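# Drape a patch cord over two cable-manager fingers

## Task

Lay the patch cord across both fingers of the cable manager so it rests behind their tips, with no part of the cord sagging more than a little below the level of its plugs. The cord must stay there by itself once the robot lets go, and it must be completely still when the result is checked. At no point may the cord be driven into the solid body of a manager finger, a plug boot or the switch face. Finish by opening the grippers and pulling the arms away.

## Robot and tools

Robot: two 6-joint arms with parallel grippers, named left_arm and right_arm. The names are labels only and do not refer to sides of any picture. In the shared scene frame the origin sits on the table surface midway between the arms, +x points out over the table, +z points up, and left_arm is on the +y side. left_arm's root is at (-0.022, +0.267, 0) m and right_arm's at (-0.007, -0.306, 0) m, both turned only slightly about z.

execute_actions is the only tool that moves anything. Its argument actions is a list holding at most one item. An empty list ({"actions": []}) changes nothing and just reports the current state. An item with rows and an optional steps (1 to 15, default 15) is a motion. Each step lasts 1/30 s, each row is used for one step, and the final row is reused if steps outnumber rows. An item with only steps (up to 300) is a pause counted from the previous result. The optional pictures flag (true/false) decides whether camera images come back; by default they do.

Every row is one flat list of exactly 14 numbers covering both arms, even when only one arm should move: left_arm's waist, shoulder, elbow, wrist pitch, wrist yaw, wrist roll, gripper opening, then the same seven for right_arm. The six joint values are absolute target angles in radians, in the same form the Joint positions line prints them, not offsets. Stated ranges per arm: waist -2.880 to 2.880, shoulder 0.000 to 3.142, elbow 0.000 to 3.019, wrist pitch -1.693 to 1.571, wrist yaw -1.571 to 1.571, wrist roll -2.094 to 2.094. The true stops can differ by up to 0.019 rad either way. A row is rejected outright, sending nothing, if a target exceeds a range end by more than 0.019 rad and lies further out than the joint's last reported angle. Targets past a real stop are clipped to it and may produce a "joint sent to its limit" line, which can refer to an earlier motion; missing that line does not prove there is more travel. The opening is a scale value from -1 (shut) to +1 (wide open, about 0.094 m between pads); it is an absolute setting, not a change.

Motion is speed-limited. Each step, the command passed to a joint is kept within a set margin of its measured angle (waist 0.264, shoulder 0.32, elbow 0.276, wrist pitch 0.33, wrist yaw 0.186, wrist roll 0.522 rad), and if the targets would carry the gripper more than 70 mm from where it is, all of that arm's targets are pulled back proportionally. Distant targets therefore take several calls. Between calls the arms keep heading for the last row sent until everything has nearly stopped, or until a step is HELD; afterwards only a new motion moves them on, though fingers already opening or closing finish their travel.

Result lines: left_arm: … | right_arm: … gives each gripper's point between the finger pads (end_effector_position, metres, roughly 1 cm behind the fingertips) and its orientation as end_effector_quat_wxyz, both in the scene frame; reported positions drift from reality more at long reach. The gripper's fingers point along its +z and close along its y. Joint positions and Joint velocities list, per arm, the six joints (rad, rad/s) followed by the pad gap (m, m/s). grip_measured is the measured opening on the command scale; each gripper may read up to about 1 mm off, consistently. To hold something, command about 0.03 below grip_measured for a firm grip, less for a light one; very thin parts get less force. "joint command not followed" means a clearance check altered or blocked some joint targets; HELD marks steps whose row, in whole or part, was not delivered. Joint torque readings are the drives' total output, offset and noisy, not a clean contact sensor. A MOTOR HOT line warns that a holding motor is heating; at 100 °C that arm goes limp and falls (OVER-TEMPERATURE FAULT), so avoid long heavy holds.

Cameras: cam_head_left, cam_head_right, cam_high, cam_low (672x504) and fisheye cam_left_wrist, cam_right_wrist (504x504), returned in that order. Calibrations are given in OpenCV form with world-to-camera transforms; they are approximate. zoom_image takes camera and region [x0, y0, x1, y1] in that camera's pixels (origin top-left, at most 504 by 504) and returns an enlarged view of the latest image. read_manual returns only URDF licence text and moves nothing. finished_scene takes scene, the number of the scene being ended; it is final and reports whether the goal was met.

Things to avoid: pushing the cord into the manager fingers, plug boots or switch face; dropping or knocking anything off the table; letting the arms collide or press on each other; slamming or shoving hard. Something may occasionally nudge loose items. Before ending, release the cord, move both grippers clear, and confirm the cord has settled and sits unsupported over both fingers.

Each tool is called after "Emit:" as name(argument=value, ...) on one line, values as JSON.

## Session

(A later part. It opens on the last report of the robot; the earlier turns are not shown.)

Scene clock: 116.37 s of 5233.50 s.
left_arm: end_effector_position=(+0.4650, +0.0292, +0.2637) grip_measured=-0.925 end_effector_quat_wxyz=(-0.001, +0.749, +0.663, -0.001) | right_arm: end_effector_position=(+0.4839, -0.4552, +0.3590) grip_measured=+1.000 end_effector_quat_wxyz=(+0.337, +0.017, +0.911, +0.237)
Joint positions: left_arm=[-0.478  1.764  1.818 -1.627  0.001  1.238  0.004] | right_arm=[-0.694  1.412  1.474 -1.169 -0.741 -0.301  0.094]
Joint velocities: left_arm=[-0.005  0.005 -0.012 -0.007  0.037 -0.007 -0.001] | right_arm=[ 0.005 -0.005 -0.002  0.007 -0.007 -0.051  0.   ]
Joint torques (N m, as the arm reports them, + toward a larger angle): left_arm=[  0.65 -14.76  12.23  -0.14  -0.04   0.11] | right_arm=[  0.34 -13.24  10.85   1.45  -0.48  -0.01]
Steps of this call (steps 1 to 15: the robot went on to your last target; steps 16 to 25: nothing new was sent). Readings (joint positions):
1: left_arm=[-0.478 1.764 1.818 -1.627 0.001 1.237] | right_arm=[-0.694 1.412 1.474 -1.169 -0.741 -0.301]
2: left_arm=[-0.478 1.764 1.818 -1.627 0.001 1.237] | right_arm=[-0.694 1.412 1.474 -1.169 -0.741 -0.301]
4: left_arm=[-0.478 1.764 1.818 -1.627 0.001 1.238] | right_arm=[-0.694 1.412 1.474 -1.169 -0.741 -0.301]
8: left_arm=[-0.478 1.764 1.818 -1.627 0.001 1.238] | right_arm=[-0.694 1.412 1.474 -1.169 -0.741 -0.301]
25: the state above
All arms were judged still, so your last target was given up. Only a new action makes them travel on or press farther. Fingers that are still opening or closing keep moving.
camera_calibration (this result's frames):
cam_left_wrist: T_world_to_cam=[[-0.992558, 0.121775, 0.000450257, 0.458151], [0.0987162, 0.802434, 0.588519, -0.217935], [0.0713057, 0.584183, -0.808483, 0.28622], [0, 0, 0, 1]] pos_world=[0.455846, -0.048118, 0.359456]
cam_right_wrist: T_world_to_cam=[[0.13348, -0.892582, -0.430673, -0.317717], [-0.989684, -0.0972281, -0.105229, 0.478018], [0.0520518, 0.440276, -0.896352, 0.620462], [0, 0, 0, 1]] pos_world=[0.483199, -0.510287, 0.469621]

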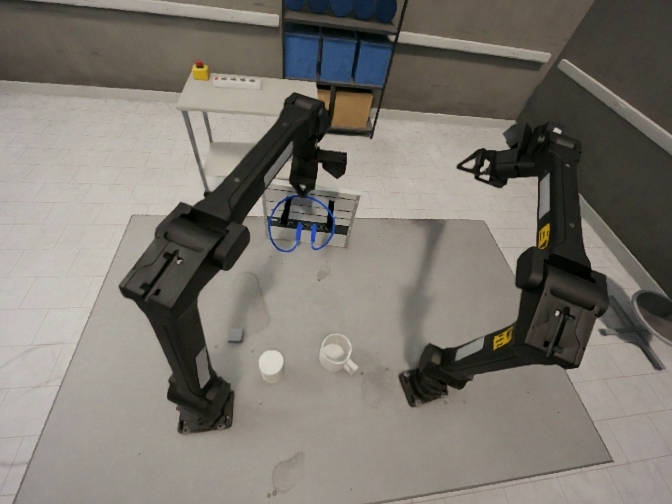

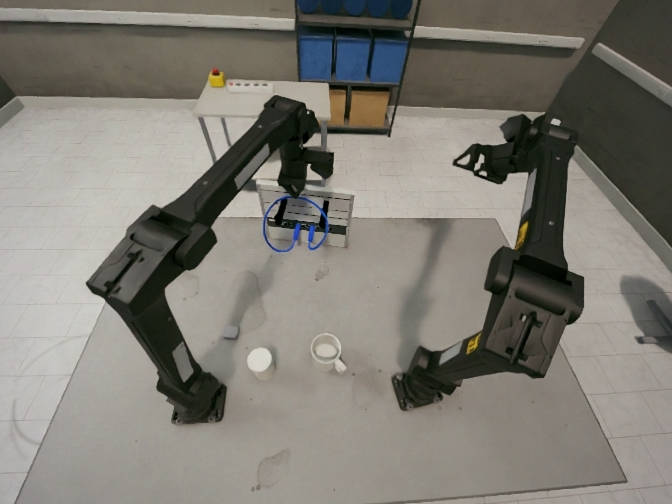

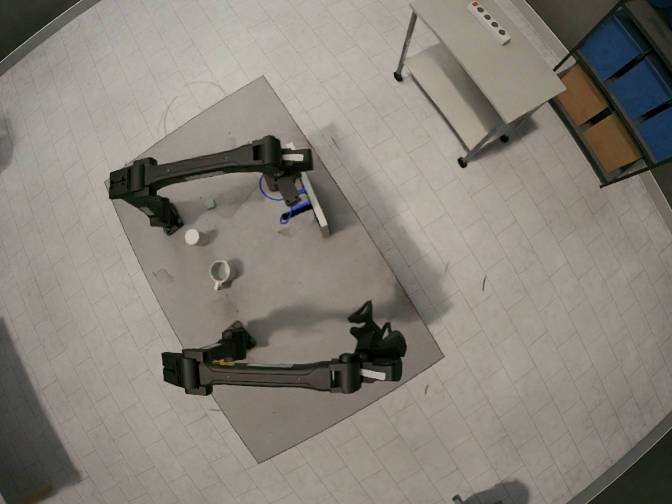

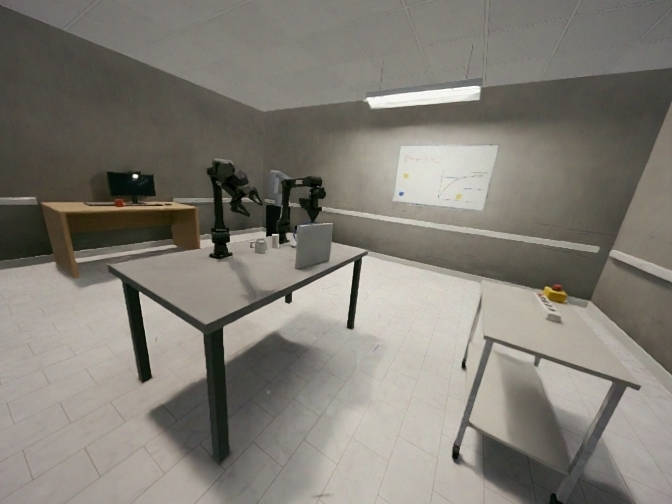

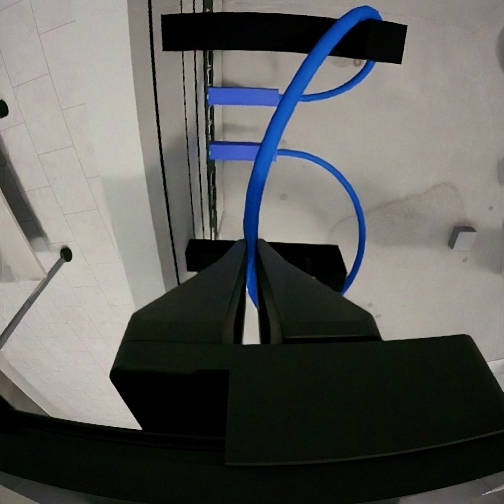

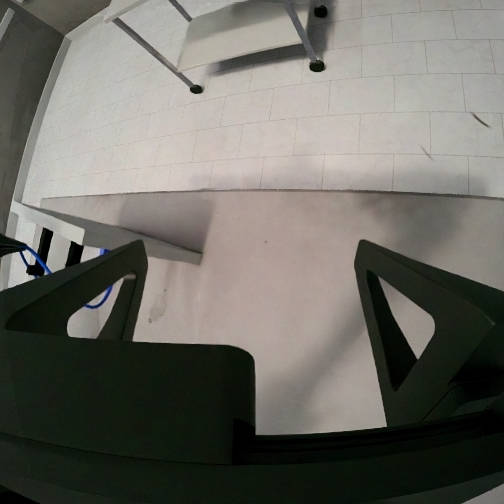

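Emit:
execute_actions(actions=[{"rows":[[-0.52,1.79,1.80,-1.58,0,1.2,-0.95,-0.7,1.4,1.474,-1.169,-0.742,-0.301,1]],"steps":12}], pictures=false)

Emit:
execute_actions(actions=[{"rows":[[-0.556,1.81,1.78,-1.54,0,1.155,-0.95,-0.7,1.4,1.474,-1.169,-0.742,-0.301,1]],"steps":15}], pictures=false)

Emit:
execute_actions(actions=[{"steps":25}])

Emit:
zoom_image(camera="cam_head_right", region=[200, 140, 440, 340])

Scene clock: 129.53 s of 5233.50 s.
left_arm: end_effector_position=(+0.4617, +0.0082, +0.2520) grip_measured=-0.925 end_effector_quat_wxyz=(+0.002, +0.753, +0.658, -0.000) | right_arm: end_effector_position=(+0.4839, -0.4552, +0.3590) grip_measured=+1.000 end_effector_quat_wxyz=(+0.337, +0.017, +0.911, +0.237)
Joint positions: left_arm=[-0.515  1.777  1.805 -1.596  0.001  1.214  0.004] | right_arm=[-0.694  1.412  1.474 -1.169 -0.741 -0.301  0.094]
Joint velocities: left_arm=[-0.015 -0.005  0.022 -0.002 -0.037 -0.051 -0.001] | right_arm=[-0.005 -0.005  0.007  0.007 -0.022 -0.066  0.   ]
Joint torques (N m, as the arm reports them, + toward a larger angle): left_arm=[ -1.63 -14.13   8.4    0.95  -0.02  -0.12] | right_arm=[  0.16 -12.7   10.72   1.41  -0.43   0.02]
Steps of this call (steps 1 to 383: nothing new was sent; steps 384 to 395: all 12 steps of this action). Readings (joint positions):
384: left_arm=[-0.480 1.764 1.816 -1.621 0.001 1.234] | right_arm=[-0.694 1.412 1.474 -1.169 -0.741 -0.301]
385: left_arm=[-0.482 1.764 1.814 -1.612 0.001 1.230] | right_arm=[-0.694 1.412 1.474 -1.169 -0.741 -0.301]
387: left_arm=[-0.492 1.768 1.810 -1.601 0.001 1.223] | right_arm=[-0.694 1.412 1.474 -1.169 -0.741 -0.301]
391: left_arm=[-0.511 1.775 1.807 -1.596 0.001 1.216] | right_arm=[-0.694 1.412 1.474 -1.169 -0.741 -0.301]
395: the state above

Scene clock: 130.03 s of 5233.50 s.
left_arm: end_effector_position=(+0.4585, -0.0122, +0.2315) grip_measured=-0.925 end_effector_quat_wxyz=(-0.001, +0.750, +0.662, -0.001) | right_arm: end_effector_position=(+0.4839, -0.4552, +0.3590) grip_measured=+1.000 end_effector_quat_wxyz=(+0.337, +0.017, +0.911, +0.237)
Joint positions: left_arm=[-0.55   1.801  1.784 -1.556  0.001  1.169  0.004] | right_arm=[-0.694  1.412  1.474 -1.169 -0.741 -0.301  0.094]
Joint velocities: left_arm=[-0.015  0.015  0.007  0.002  0.051 -0.007 -0.   ] | right_arm=[ 0.005 -0.005  0.022  0.002  0.066  0.022  0.   ]
Joint torques (N m, as the arm reports them, + toward a larger angle): left_arm=[ -0.92 -15.07   8.54   0.83  -0.04  -0.11] | right_arm=[  0.2  -13.44  10.74   1.45  -0.5    0.02]
Steps of this call (steps 1 to 15: all 15 steps of this action). Readings (joint positions):
1: left_arm=[-0.516 1.778 1.802 -1.588 0.001 1.206] | right_arm=[-0.694 1.412 1.474 -1.169 -0.741 -0.301]
2: left_arm=[-0.518 1.778 1.799 -1.576 0.001 1.198] | right_arm=[-0.694 1.412 1.474 -1.169 -0.741 -0.301]
4: left_arm=[-0.527 1.783 1.793 -1.562 0.001 1.187] | right_arm=[-0.694 1.412 1.474 -1.169 -0.741 -0.301]
8: left_arm=[-0.546 1.796 1.786 -1.556 0.001 1.175] | right_arm=[-0.694 1.412 1.474 -1.169 -0.741 -0.301]
15: the state above

Scene clock: 130.87 s of 5233.50 s.
left_arm: end_effector_position=(+0.4585, -0.0122, +0.2315) grip_measured=-0.925 end_effector_quat_wxyz=(-0.001, +0.749, +0.663, -0.001) | right_arm: end_effector_position=(+0.4839, -0.4552, +0.3590) grip_measured=+1.000 end_effector_quat_wxyz=(+0.337, +0.017, +0.911, +0.237)
Joint positions: left_arm=[-0.55   1.801  1.784 -1.556  0.001  1.167  0.004] | right_arm=[-0.694  1.412  1.474 -1.169 -0.741 -0.301  0.094]
Joint velocities: left_arm=[-0.015 -0.015  0.002 -0.012  0.022 -0.007 -0.   ] | right_arm=[-0.015 -0.005  0.002  0.017  0.007 -0.007  0.   ]
Joint torques (N m, as the arm reports them, + toward a larger angle): left_arm=[ -0.64 -15.5    8.83   0.91  -0.03  -0.09] | right_arm=[ -0.1  -12.62  10.8    1.38  -0.43  -0.04]
Steps of this call (steps 1 to 15: the robot went on to your last target; steps 16 to 25: nothing new was sent). Readings (joint positions):
1: left_arm=[-0.550 1.801 1.784 -1.556 0.001 1.169] | right_arm=[-0.694 1.412 1.474 -1.169 -0.741 -0.301]
2: left_arm=[-0.550 1.801 1.784 -1.556 0.001 1.168] | right_arm=[-0.694 1.412 1.474 -1.169 -0.741 -0.301]
4: left_arm=[-0.550 1.801 1.784 -1.556 0.001 1.168] | right_arm=[-0.694 1.412 1.474 -1.169 -0.741 -0.301]
8: left_arm=[-0.550 1.801 1.784 -1.556 0.001 1.167] | right_arm=[-0.694 1.412 1.474 -1.169 -0.741 -0.301]
25: the state above
All arms were judged still, so your last target was given up. Only a new action makes them travel on or press farther. Fingers that are still opening or closing keep moving.
camera_calibration (this result's frames):
cam_left_wrist: T_world_to_cam=[[-0.992418, 0.122911, -0.000574463, 0.456968], [0.0990531, 0.802531, 0.588331, -0.165278], [0.0727734, 0.583813, -0.80862, 0.284218], [0, 0, 0, 1]] pos_world=[0.449191, -0.0894558, 0.327325]
cam_right_wrist: T_world_to_cam=[[0.13348, -0.892582, -0.430673, -0.317717], [-0.989684, -0.0972281, -0.105229, 0.478018], [0.0520518, 0.440276, -0.896352, 0.620462], [0, 0, 0, 1]] pos_world=[0.483199, -0.510287, 0.469621]

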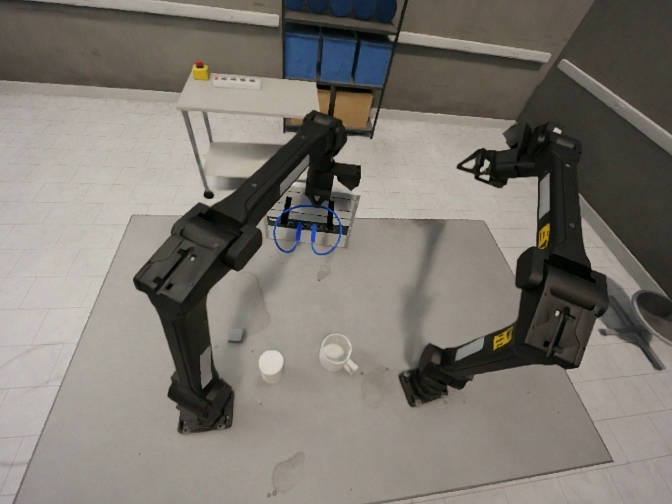

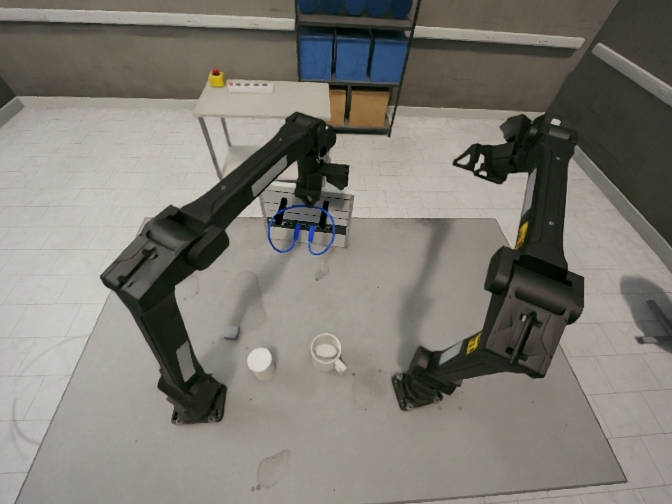

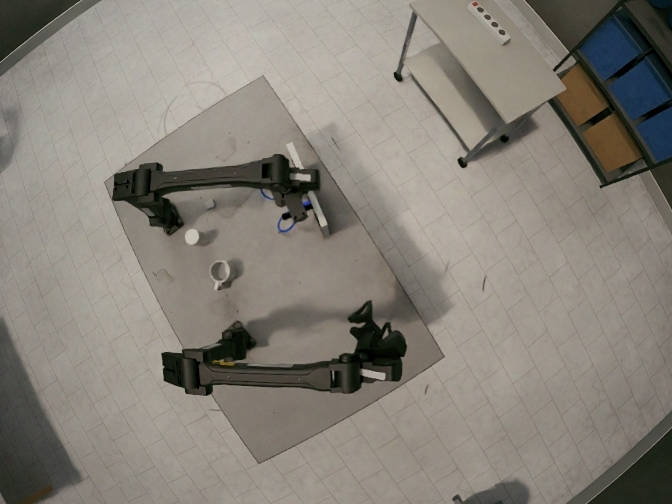

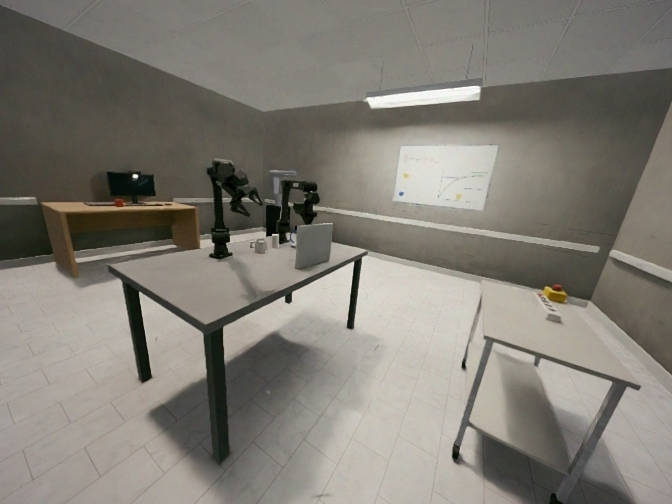

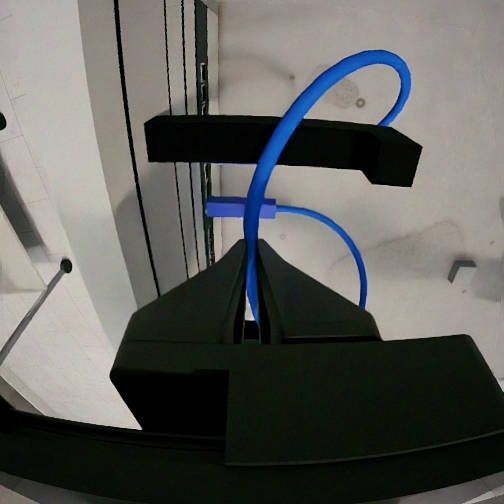

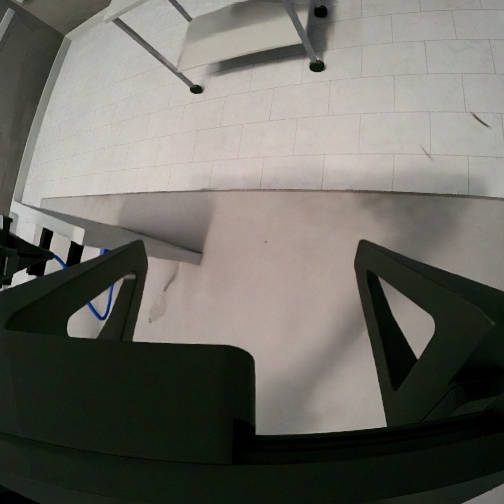

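Region (200, 140, 440, 340) of cam_head_right's 672x504 image, scaled by 2.100, with more detail than that image has.

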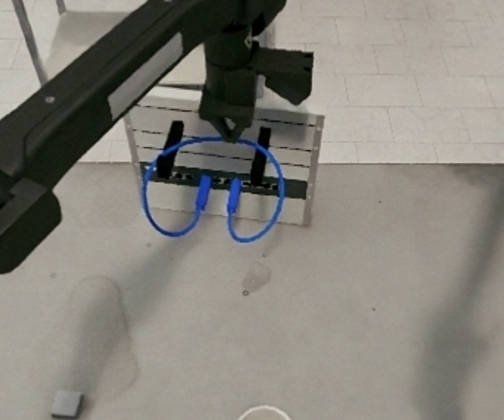

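Emit:
execute_actions(actions=[{"rows":[[-0.556,1.81,1.78,-1.54,0,1.155,-0.5,-0.7,1.4,1.474,-1.169,-0.742,-0.301,1]],"steps":15}], pictures=false)

Emit:
execute_actions(actions=[{"rows":[[-0.556,1.70,1.82,-1.65,0,1.155,-0.5,-0.7,1.4,1.474,-1.169,-0.742,-0.301,1]],"steps":15}], pictures=false)

Emit:
execute_actions(actions=[{"rows":[[0.4,1.4,1.5,-1.5,0,1.155,-0.5,-0.7,1.4,1.474,-1.169,-0.742,-0.301,1]],"steps":15}], pictures=false)

Emit:
execute_actions(actions=[{"steps":120}])

Emit:
zoom_image(camera="cam_head_right", region=[220, 160, 400, 300])

Emit:
zoom_image(camera="cam_high", region=[240, 130, 360, 250])

Scene clock: 140.40 s of 5233.50 s.
left_arm: end_effector_position=(+0.4585, -0.0122, +0.2315) grip_measured=-0.502 end_effector_quat_wxyz=(-0.001, +0.749, +0.663, -0.001) | right_arm: end_effector_position=(+0.4839, -0.4552, +0.3590) grip_measured=+1.000 end_effector_quat_wxyz=(+0.337, +0.017, +0.911, +0.237)
Joint positions: left_arm=[-0.55   1.801  1.784 -1.556  0.001  1.167  0.023] | right_arm=[-0.694  1.412  1.474 -1.169 -0.741 -0.301  0.094]
Joint velocities: left_arm=[ 0.005 -0.005  0.002  0.002  0.037 -0.022 -0.001] | right_arm=[-0.024 -0.005  0.022  0.017  0.037  0.051  0.   ]
Joint torques (N m, as the arm reports them, + toward a larger angle): left_arm=[ -0.71 -15.34   8.58   0.91  -0.05  -0.07] | right_arm=[ -0.5  -13.59  10.72   1.49  -0.51   0.02]
Steps of this call (steps 1 to 90: nothing new was sent; then 6.03 s passed at rest; steps 91 to 105: all 15 steps of this action). Readings (joint positions):
91: left_arm=[-0.550 1.801 1.784 -1.556 0.001 1.167] | right_arm=[-0.694 1.412 1.474 -1.169 -0.741 -0.301]
92: left_arm=[-0.550 1.801 1.784 -1.556 0.001 1.167] | right_arm=[-0.694 1.412 1.474 -1.169 -0.741 -0.301]
94: left_arm=[-0.550 1.801 1.784 -1.556 0.001 1.167] | right_arm=[-0.694 1.412 1.474 -1.169 -0.741 -0.301]
98: left_arm=[-0.550 1.801 1.784 -1.556 0.001 1.167] | right_arm=[-0.694 1.412 1.474 -1.169 -0.741 -0.301]
105: the state above

Scene clock: 140.90 s of 5233.50 s.
left_arm: end_effector_position=(+0.4269, +0.0061, +0.2942) grip_measured=-0.502 end_effector_quat_wxyz=(+0.018, +0.749, +0.663, +0.005) | right_arm: end_effector_position=(+0.4839, -0.4552, +0.3590) grip_measured=+1.000 end_effector_quat_wxyz=(+0.337, +0.017, +0.911, +0.237)
Joint positions: left_arm=[-0.55   1.679  1.784 -1.638  0.001  1.166  0.023] | right_arm=[-0.694  1.412  1.474 -1.169 -0.741 -0.301  0.094]
Joint velocities: left_arm=[-0.005  0.054 -0.002  0.002  0.066 -0.007  0.   ] | right_arm=[-0.005 -0.005 -0.012  0.007 -0.022  0.007  0.   ]
Joint torques (N m, as the arm reports them, + toward a larger angle): left_arm=[ -0.61 -13.11  11.64   0.05  -0.03  -0.08] | right_arm=[  0.02 -13.44  10.74   1.57  -0.49   0.08]
Steps of this call (steps 1 to 15: all 15 steps of this action). Readings (joint positions):
1: left_arm=[-0.550 1.795 1.784 -1.568 0.001 1.166] | right_arm=[-0.694 1.412 1.474 -1.169 -0.741 -0.301]
2: left_arm=[-0.550 1.789 1.784 -1.593 0.001 1.166] | right_arm=[-0.694 1.412 1.474 -1.169 -0.741 -0.301]
4: left_arm=[-0.550 1.764 1.784 -1.622 0.001 1.166] | right_arm=[-0.694 1.412 1.474 -1.169 -0.741 -0.301]
8: left_arm=[-0.550 1.701 1.784 -1.636 0.001 1.166] | right_arm=[-0.694 1.412 1.474 -1.169 -0.741 -0.301]
15: the state above

Scene clock: 141.40 s of 5233.50 s.
left_arm: end_effector_position=(+0.4249, +0.2992, +0.3133) grip_measured=-0.502 end_effector_quat_wxyz=(+0.063, +0.518, +0.852, +0.043) | right_arm: end_effector_position=(+0.4839, -0.4552, +0.3590) grip_measured=+1.000 end_effector_quat_wxyz=(+0.337, +0.017, +0.911, +0.237)
Joint positions: left_arm=[ 0.05   1.417  1.525 -1.526  0.004  1.166  0.023] | right_arm=[-0.694  1.412  1.474 -1.169 -0.741 -0.301  0.094]
Joint velocities: left_arm=[ 1.656 -0.112 -0.007  0.046  0.007 -0.007 -0.001] | right_arm=[ 0.015 -0.015  0.012  0.017  0.007 -0.007  0.   ]
Joint torques (N m, as the arm reports them, + toward a larger angle): left_arm=[ -0.23 -10.53   7.85   1.15  -0.02  -0.04] | right_arm=[  0.1  -13.43  10.75   1.32  -0.4    0.01]
Steps of this call (steps 1 to 15: all 15 steps of this action). Readings (joint positions):
1: left_arm=[-0.543 1.668 1.762 -1.620 0.004 1.166] | right_arm=[-0.694 1.412 1.474 -1.169 -0.741 -0.301]
2: left_arm=[-0.532 1.644 1.716 -1.598 0.004 1.166] | right_arm=[-0.694 1.412 1.474 -1.169 -0.741 -0.301]
4: left_arm=[-0.486 1.592 1.634 -1.577 0.004 1.166] | right_arm=[-0.694 1.412 1.474 -1.169 -0.741 -0.301]
8: left_arm=[-0.329 1.498 1.547 -1.552 0.004 1.166] | right_arm=[-0.694 1.412 1.474 -1.169 -0.741 -0.301]
15: the state above

Scene clock: 145.40 s of 5233.50 s.
left_arm: end_effector_position=(+0.3838, +0.4530, +0.3083) grip_measured=-0.502 end_effector_quat_wxyz=(+0.053, +0.358, +0.931, +0.055) | right_arm: end_effector_position=(+0.4839, -0.4552, +0.3590) grip_measured=+1.000 end_effector_quat_wxyz=(+0.337, +0.017, +0.911, +0.237)
Joint positions: left_arm=[ 0.405  1.41   1.505 -1.513 -0.002  1.164  0.023] | right_arm=[-0.694  1.412  1.474 -1.169 -0.741 -0.301  0.094]
Joint velocities: left_arm=[-0.024  0.015 -0.007 -0.007  0.081  0.051 -0.   ] | right_arm=[-0.015  0.005  0.002 -0.037 -0.037  0.007  0.   ]
Joint torques (N m, as the arm reports them, + toward a larger angle): left_arm=[ -0.79 -11.51   8.68   1.02   0.08  -0.07] | right_arm=[ -0.09 -13.29  10.79   1.5   -0.46   0.02]
Steps of this call (steps 1 to 30: the robot went on to your last target; steps 31 to 90: nothing new was sent; then 1.00 s passed at rest). Readings (joint positions):
1: left_arm=[0.108 1.414 1.524 -1.524 0.004 1.166] | right_arm=[-0.694 1.412 1.474 -1.169 -0.741 -0.301]
2: left_arm=[0.166 1.414 1.523 -1.523 0.004 1.166] | right_arm=[-0.694 1.412 1.474 -1.169 -0.741 -0.301]
4: left_arm=[0.282 1.414 1.519 -1.517 0.003 1.166] | right_arm=[-0.694 1.412 1.474 -1.169 -0.741 -0.301]
8: left_arm=[0.440 1.414 1.506 -1.513 -0.004 1.165] | right_arm=[-0.694 1.412 1.474 -1.169 -0.741 -0.301]
90: the state above
All arms were judged still, so your last target was given up. Only a new action makes them travel on or press farther. Fingers that are still opening or closing keep moving.
camera_calibration (this result's frames):
cam_left_wrist: T_world_to_cam=[[-0.66093, -0.736637, -0.143309, 0.631771], [-0.678038, 0.504328, 0.534713, -0.126527], [-0.321614, 0.450577, -0.832793, 0.299348], [0, 0, 0, 1]] pos_world=[0.428041, 0.394317, 0.407489]
cam_right_wrist: T_world_to_cam=[[0.13348, -0.892582, -0.430673, -0.317717], [-0.989684, -0.0972281, -0.105229, 0.478018], [0.0520518, 0.440276, -0.896352, 0.620462], [0, 0, 0, 1]] pos_world=[0.483199, -0.510287, 0.469621]

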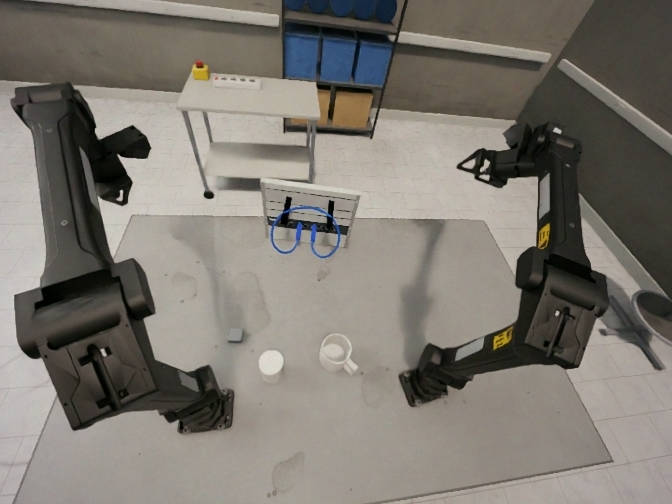

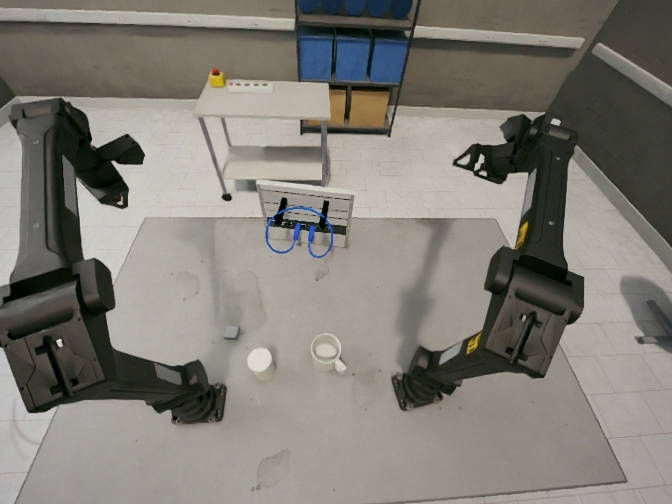

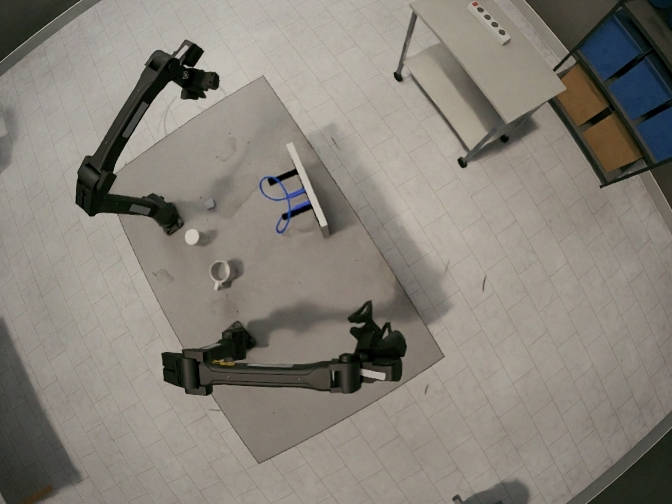

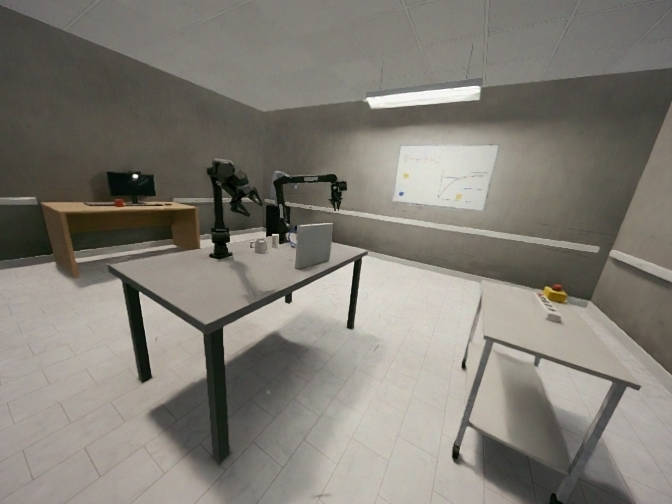

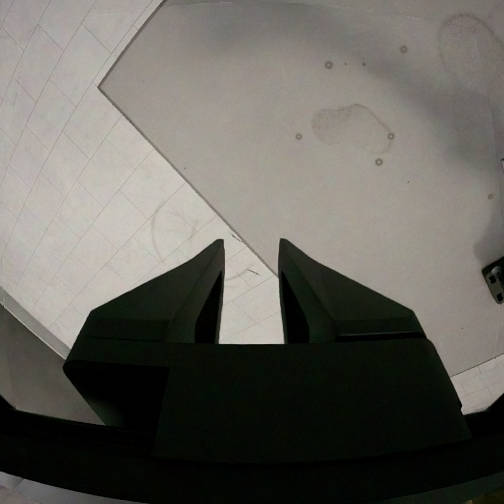

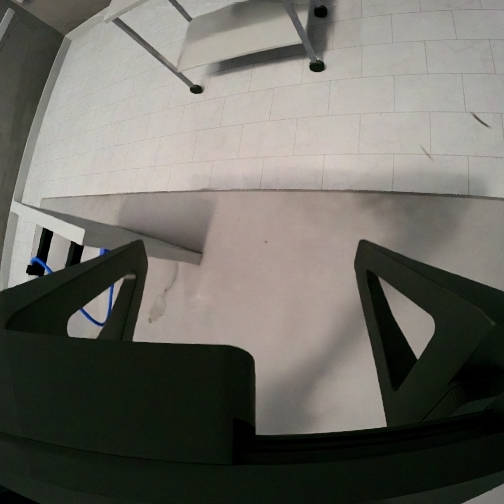

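Region (220, 160, 400, 300) of cam_head_right's 672x504 image, scaled by 2.800, with more detail than that image has.

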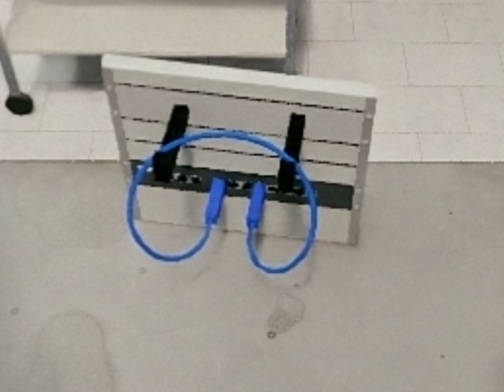

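Region (240, 130, 360, 250) of cam_high's 672x504 image, scaled by 4.200, with more detail than that image has.

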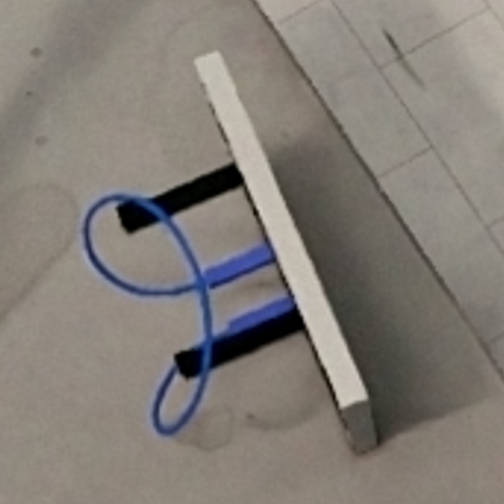

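Emit:
execute_actions(actions=[])

Scene clock: 154.27 s of 5233.50 s.
left_arm: end_effector_position=(+0.3838, +0.4530, +0.3083) grip_measured=-0.502 end_effector_quat_wxyz=(+0.053, +0.358, +0.931, +0.055) | right_arm: end_effector_position=(+0.4839, -0.4552, +0.3590) grip_measured=+1.000 end_effector_quat_wxyz=(+0.337, +0.017, +0.911, +0.237)
Joint positions: left_arm=[ 0.405  1.41   1.505 -1.513 -0.002  1.164  0.023] | right_arm=[-0.694  1.412  1.474 -1.169 -0.741 -0.301  0.094]
Joint velocities: left_arm=[-0.005 -0.005  0.007 -0.007  0.051 -0.037 -0.003] | right_arm=[-0.024 -0.005  0.007 -0.012  0.037 -0.095  0.   ]
Joint torques (N m, as the arm reports them, + toward a larger angle): left_arm=[ -0.73 -11.33   8.67   1.02   0.09  -0.07] | right_arm=[  0.07 -13.13  10.96   1.53  -0.48   0.07]
Steps of this call (steps 1 to 90: nothing new was sent; then 5.87 s passed at rest). Readings (joint positions):
1: left_arm=[0.405 1.410 1.505 -1.513 -0.002 1.164] | right_arm=[-0.694 1.412 1.474 -1.169 -0.741 -0.301]
2: left_arm=[0.405 1.410 1.505 -1.513 -0.002 1.164] | right_arm=[-0.694 1.412 1.474 -1.169 -0.741 -0.301]
4: left_arm=[0.405 1.410 1.505 -1.513 -0.002 1.164] | right_arm=[-0.694 1.412 1.474 -1.169 -0.741 -0.301]
8: left_arm=[0.405 1.410 1.505 -1.513 -0.002 1.164] | right_arm=[-0.694 1.412 1.474 -1.169 -0.741 -0.301]
90: the state above
camera_calibration (this result's frames):
cam_left_wrist: T_world_to_cam=[[-0.66093, -0.736637, -0.143309, 0.631771], [-0.678038, 0.504328, 0.534713, -0.126527], [-0.321614, 0.450577, -0.832793, 0.299348], [0, 0, 0, 1]] pos_world=[0.428041, 0.394317, 0.407489]
cam_right_wrist: T_world_to_cam=[[0.13348, -0.892582, -0.430673, -0.317717], [-0.989684, -0.0972281, -0.105229, 0.478018], [0.0520518, 0.440276, -0.896352, 0.620462], [0, 0, 0, 1]] pos_world=[0.483199, -0.510287, 0.469621]

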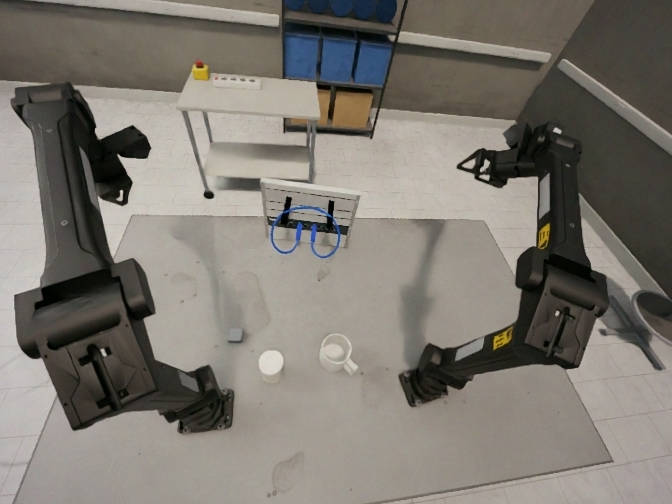

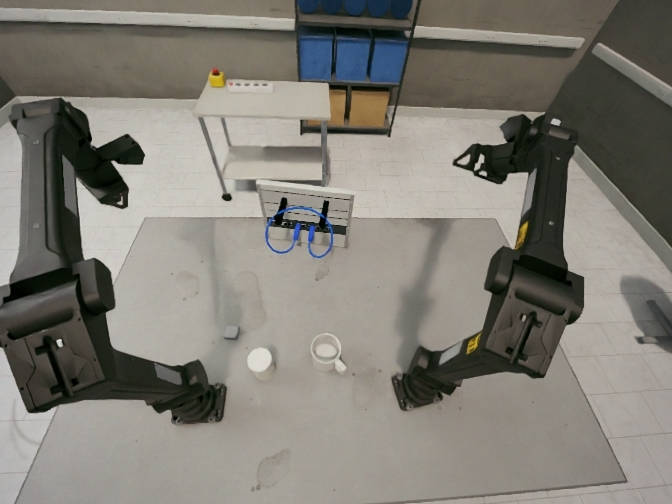

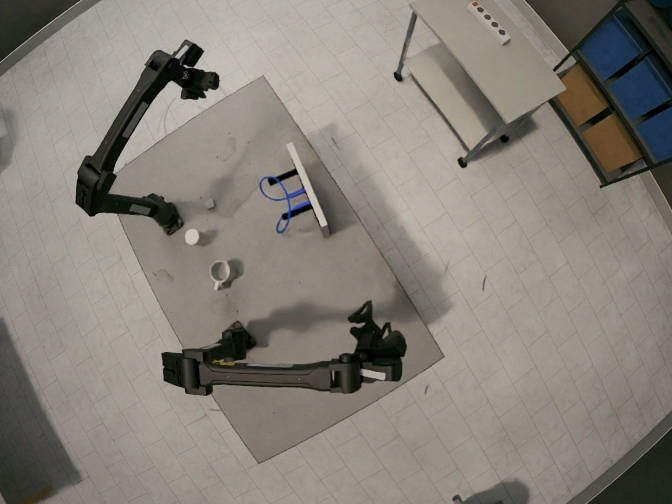

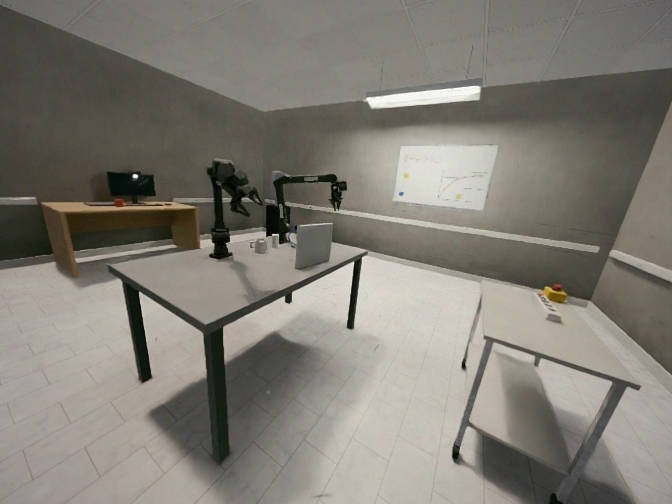

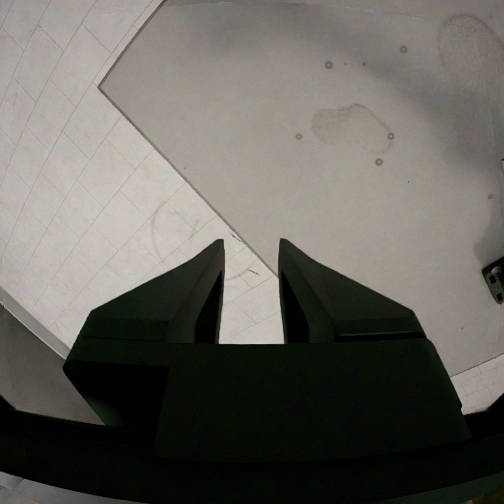

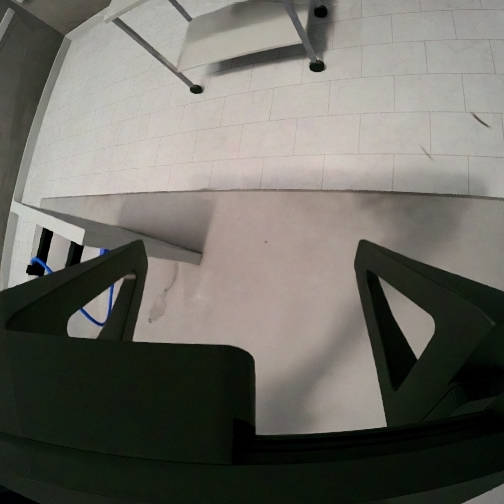

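Emit:
finished_scene(scene=2)

The scene is finished: the task was done.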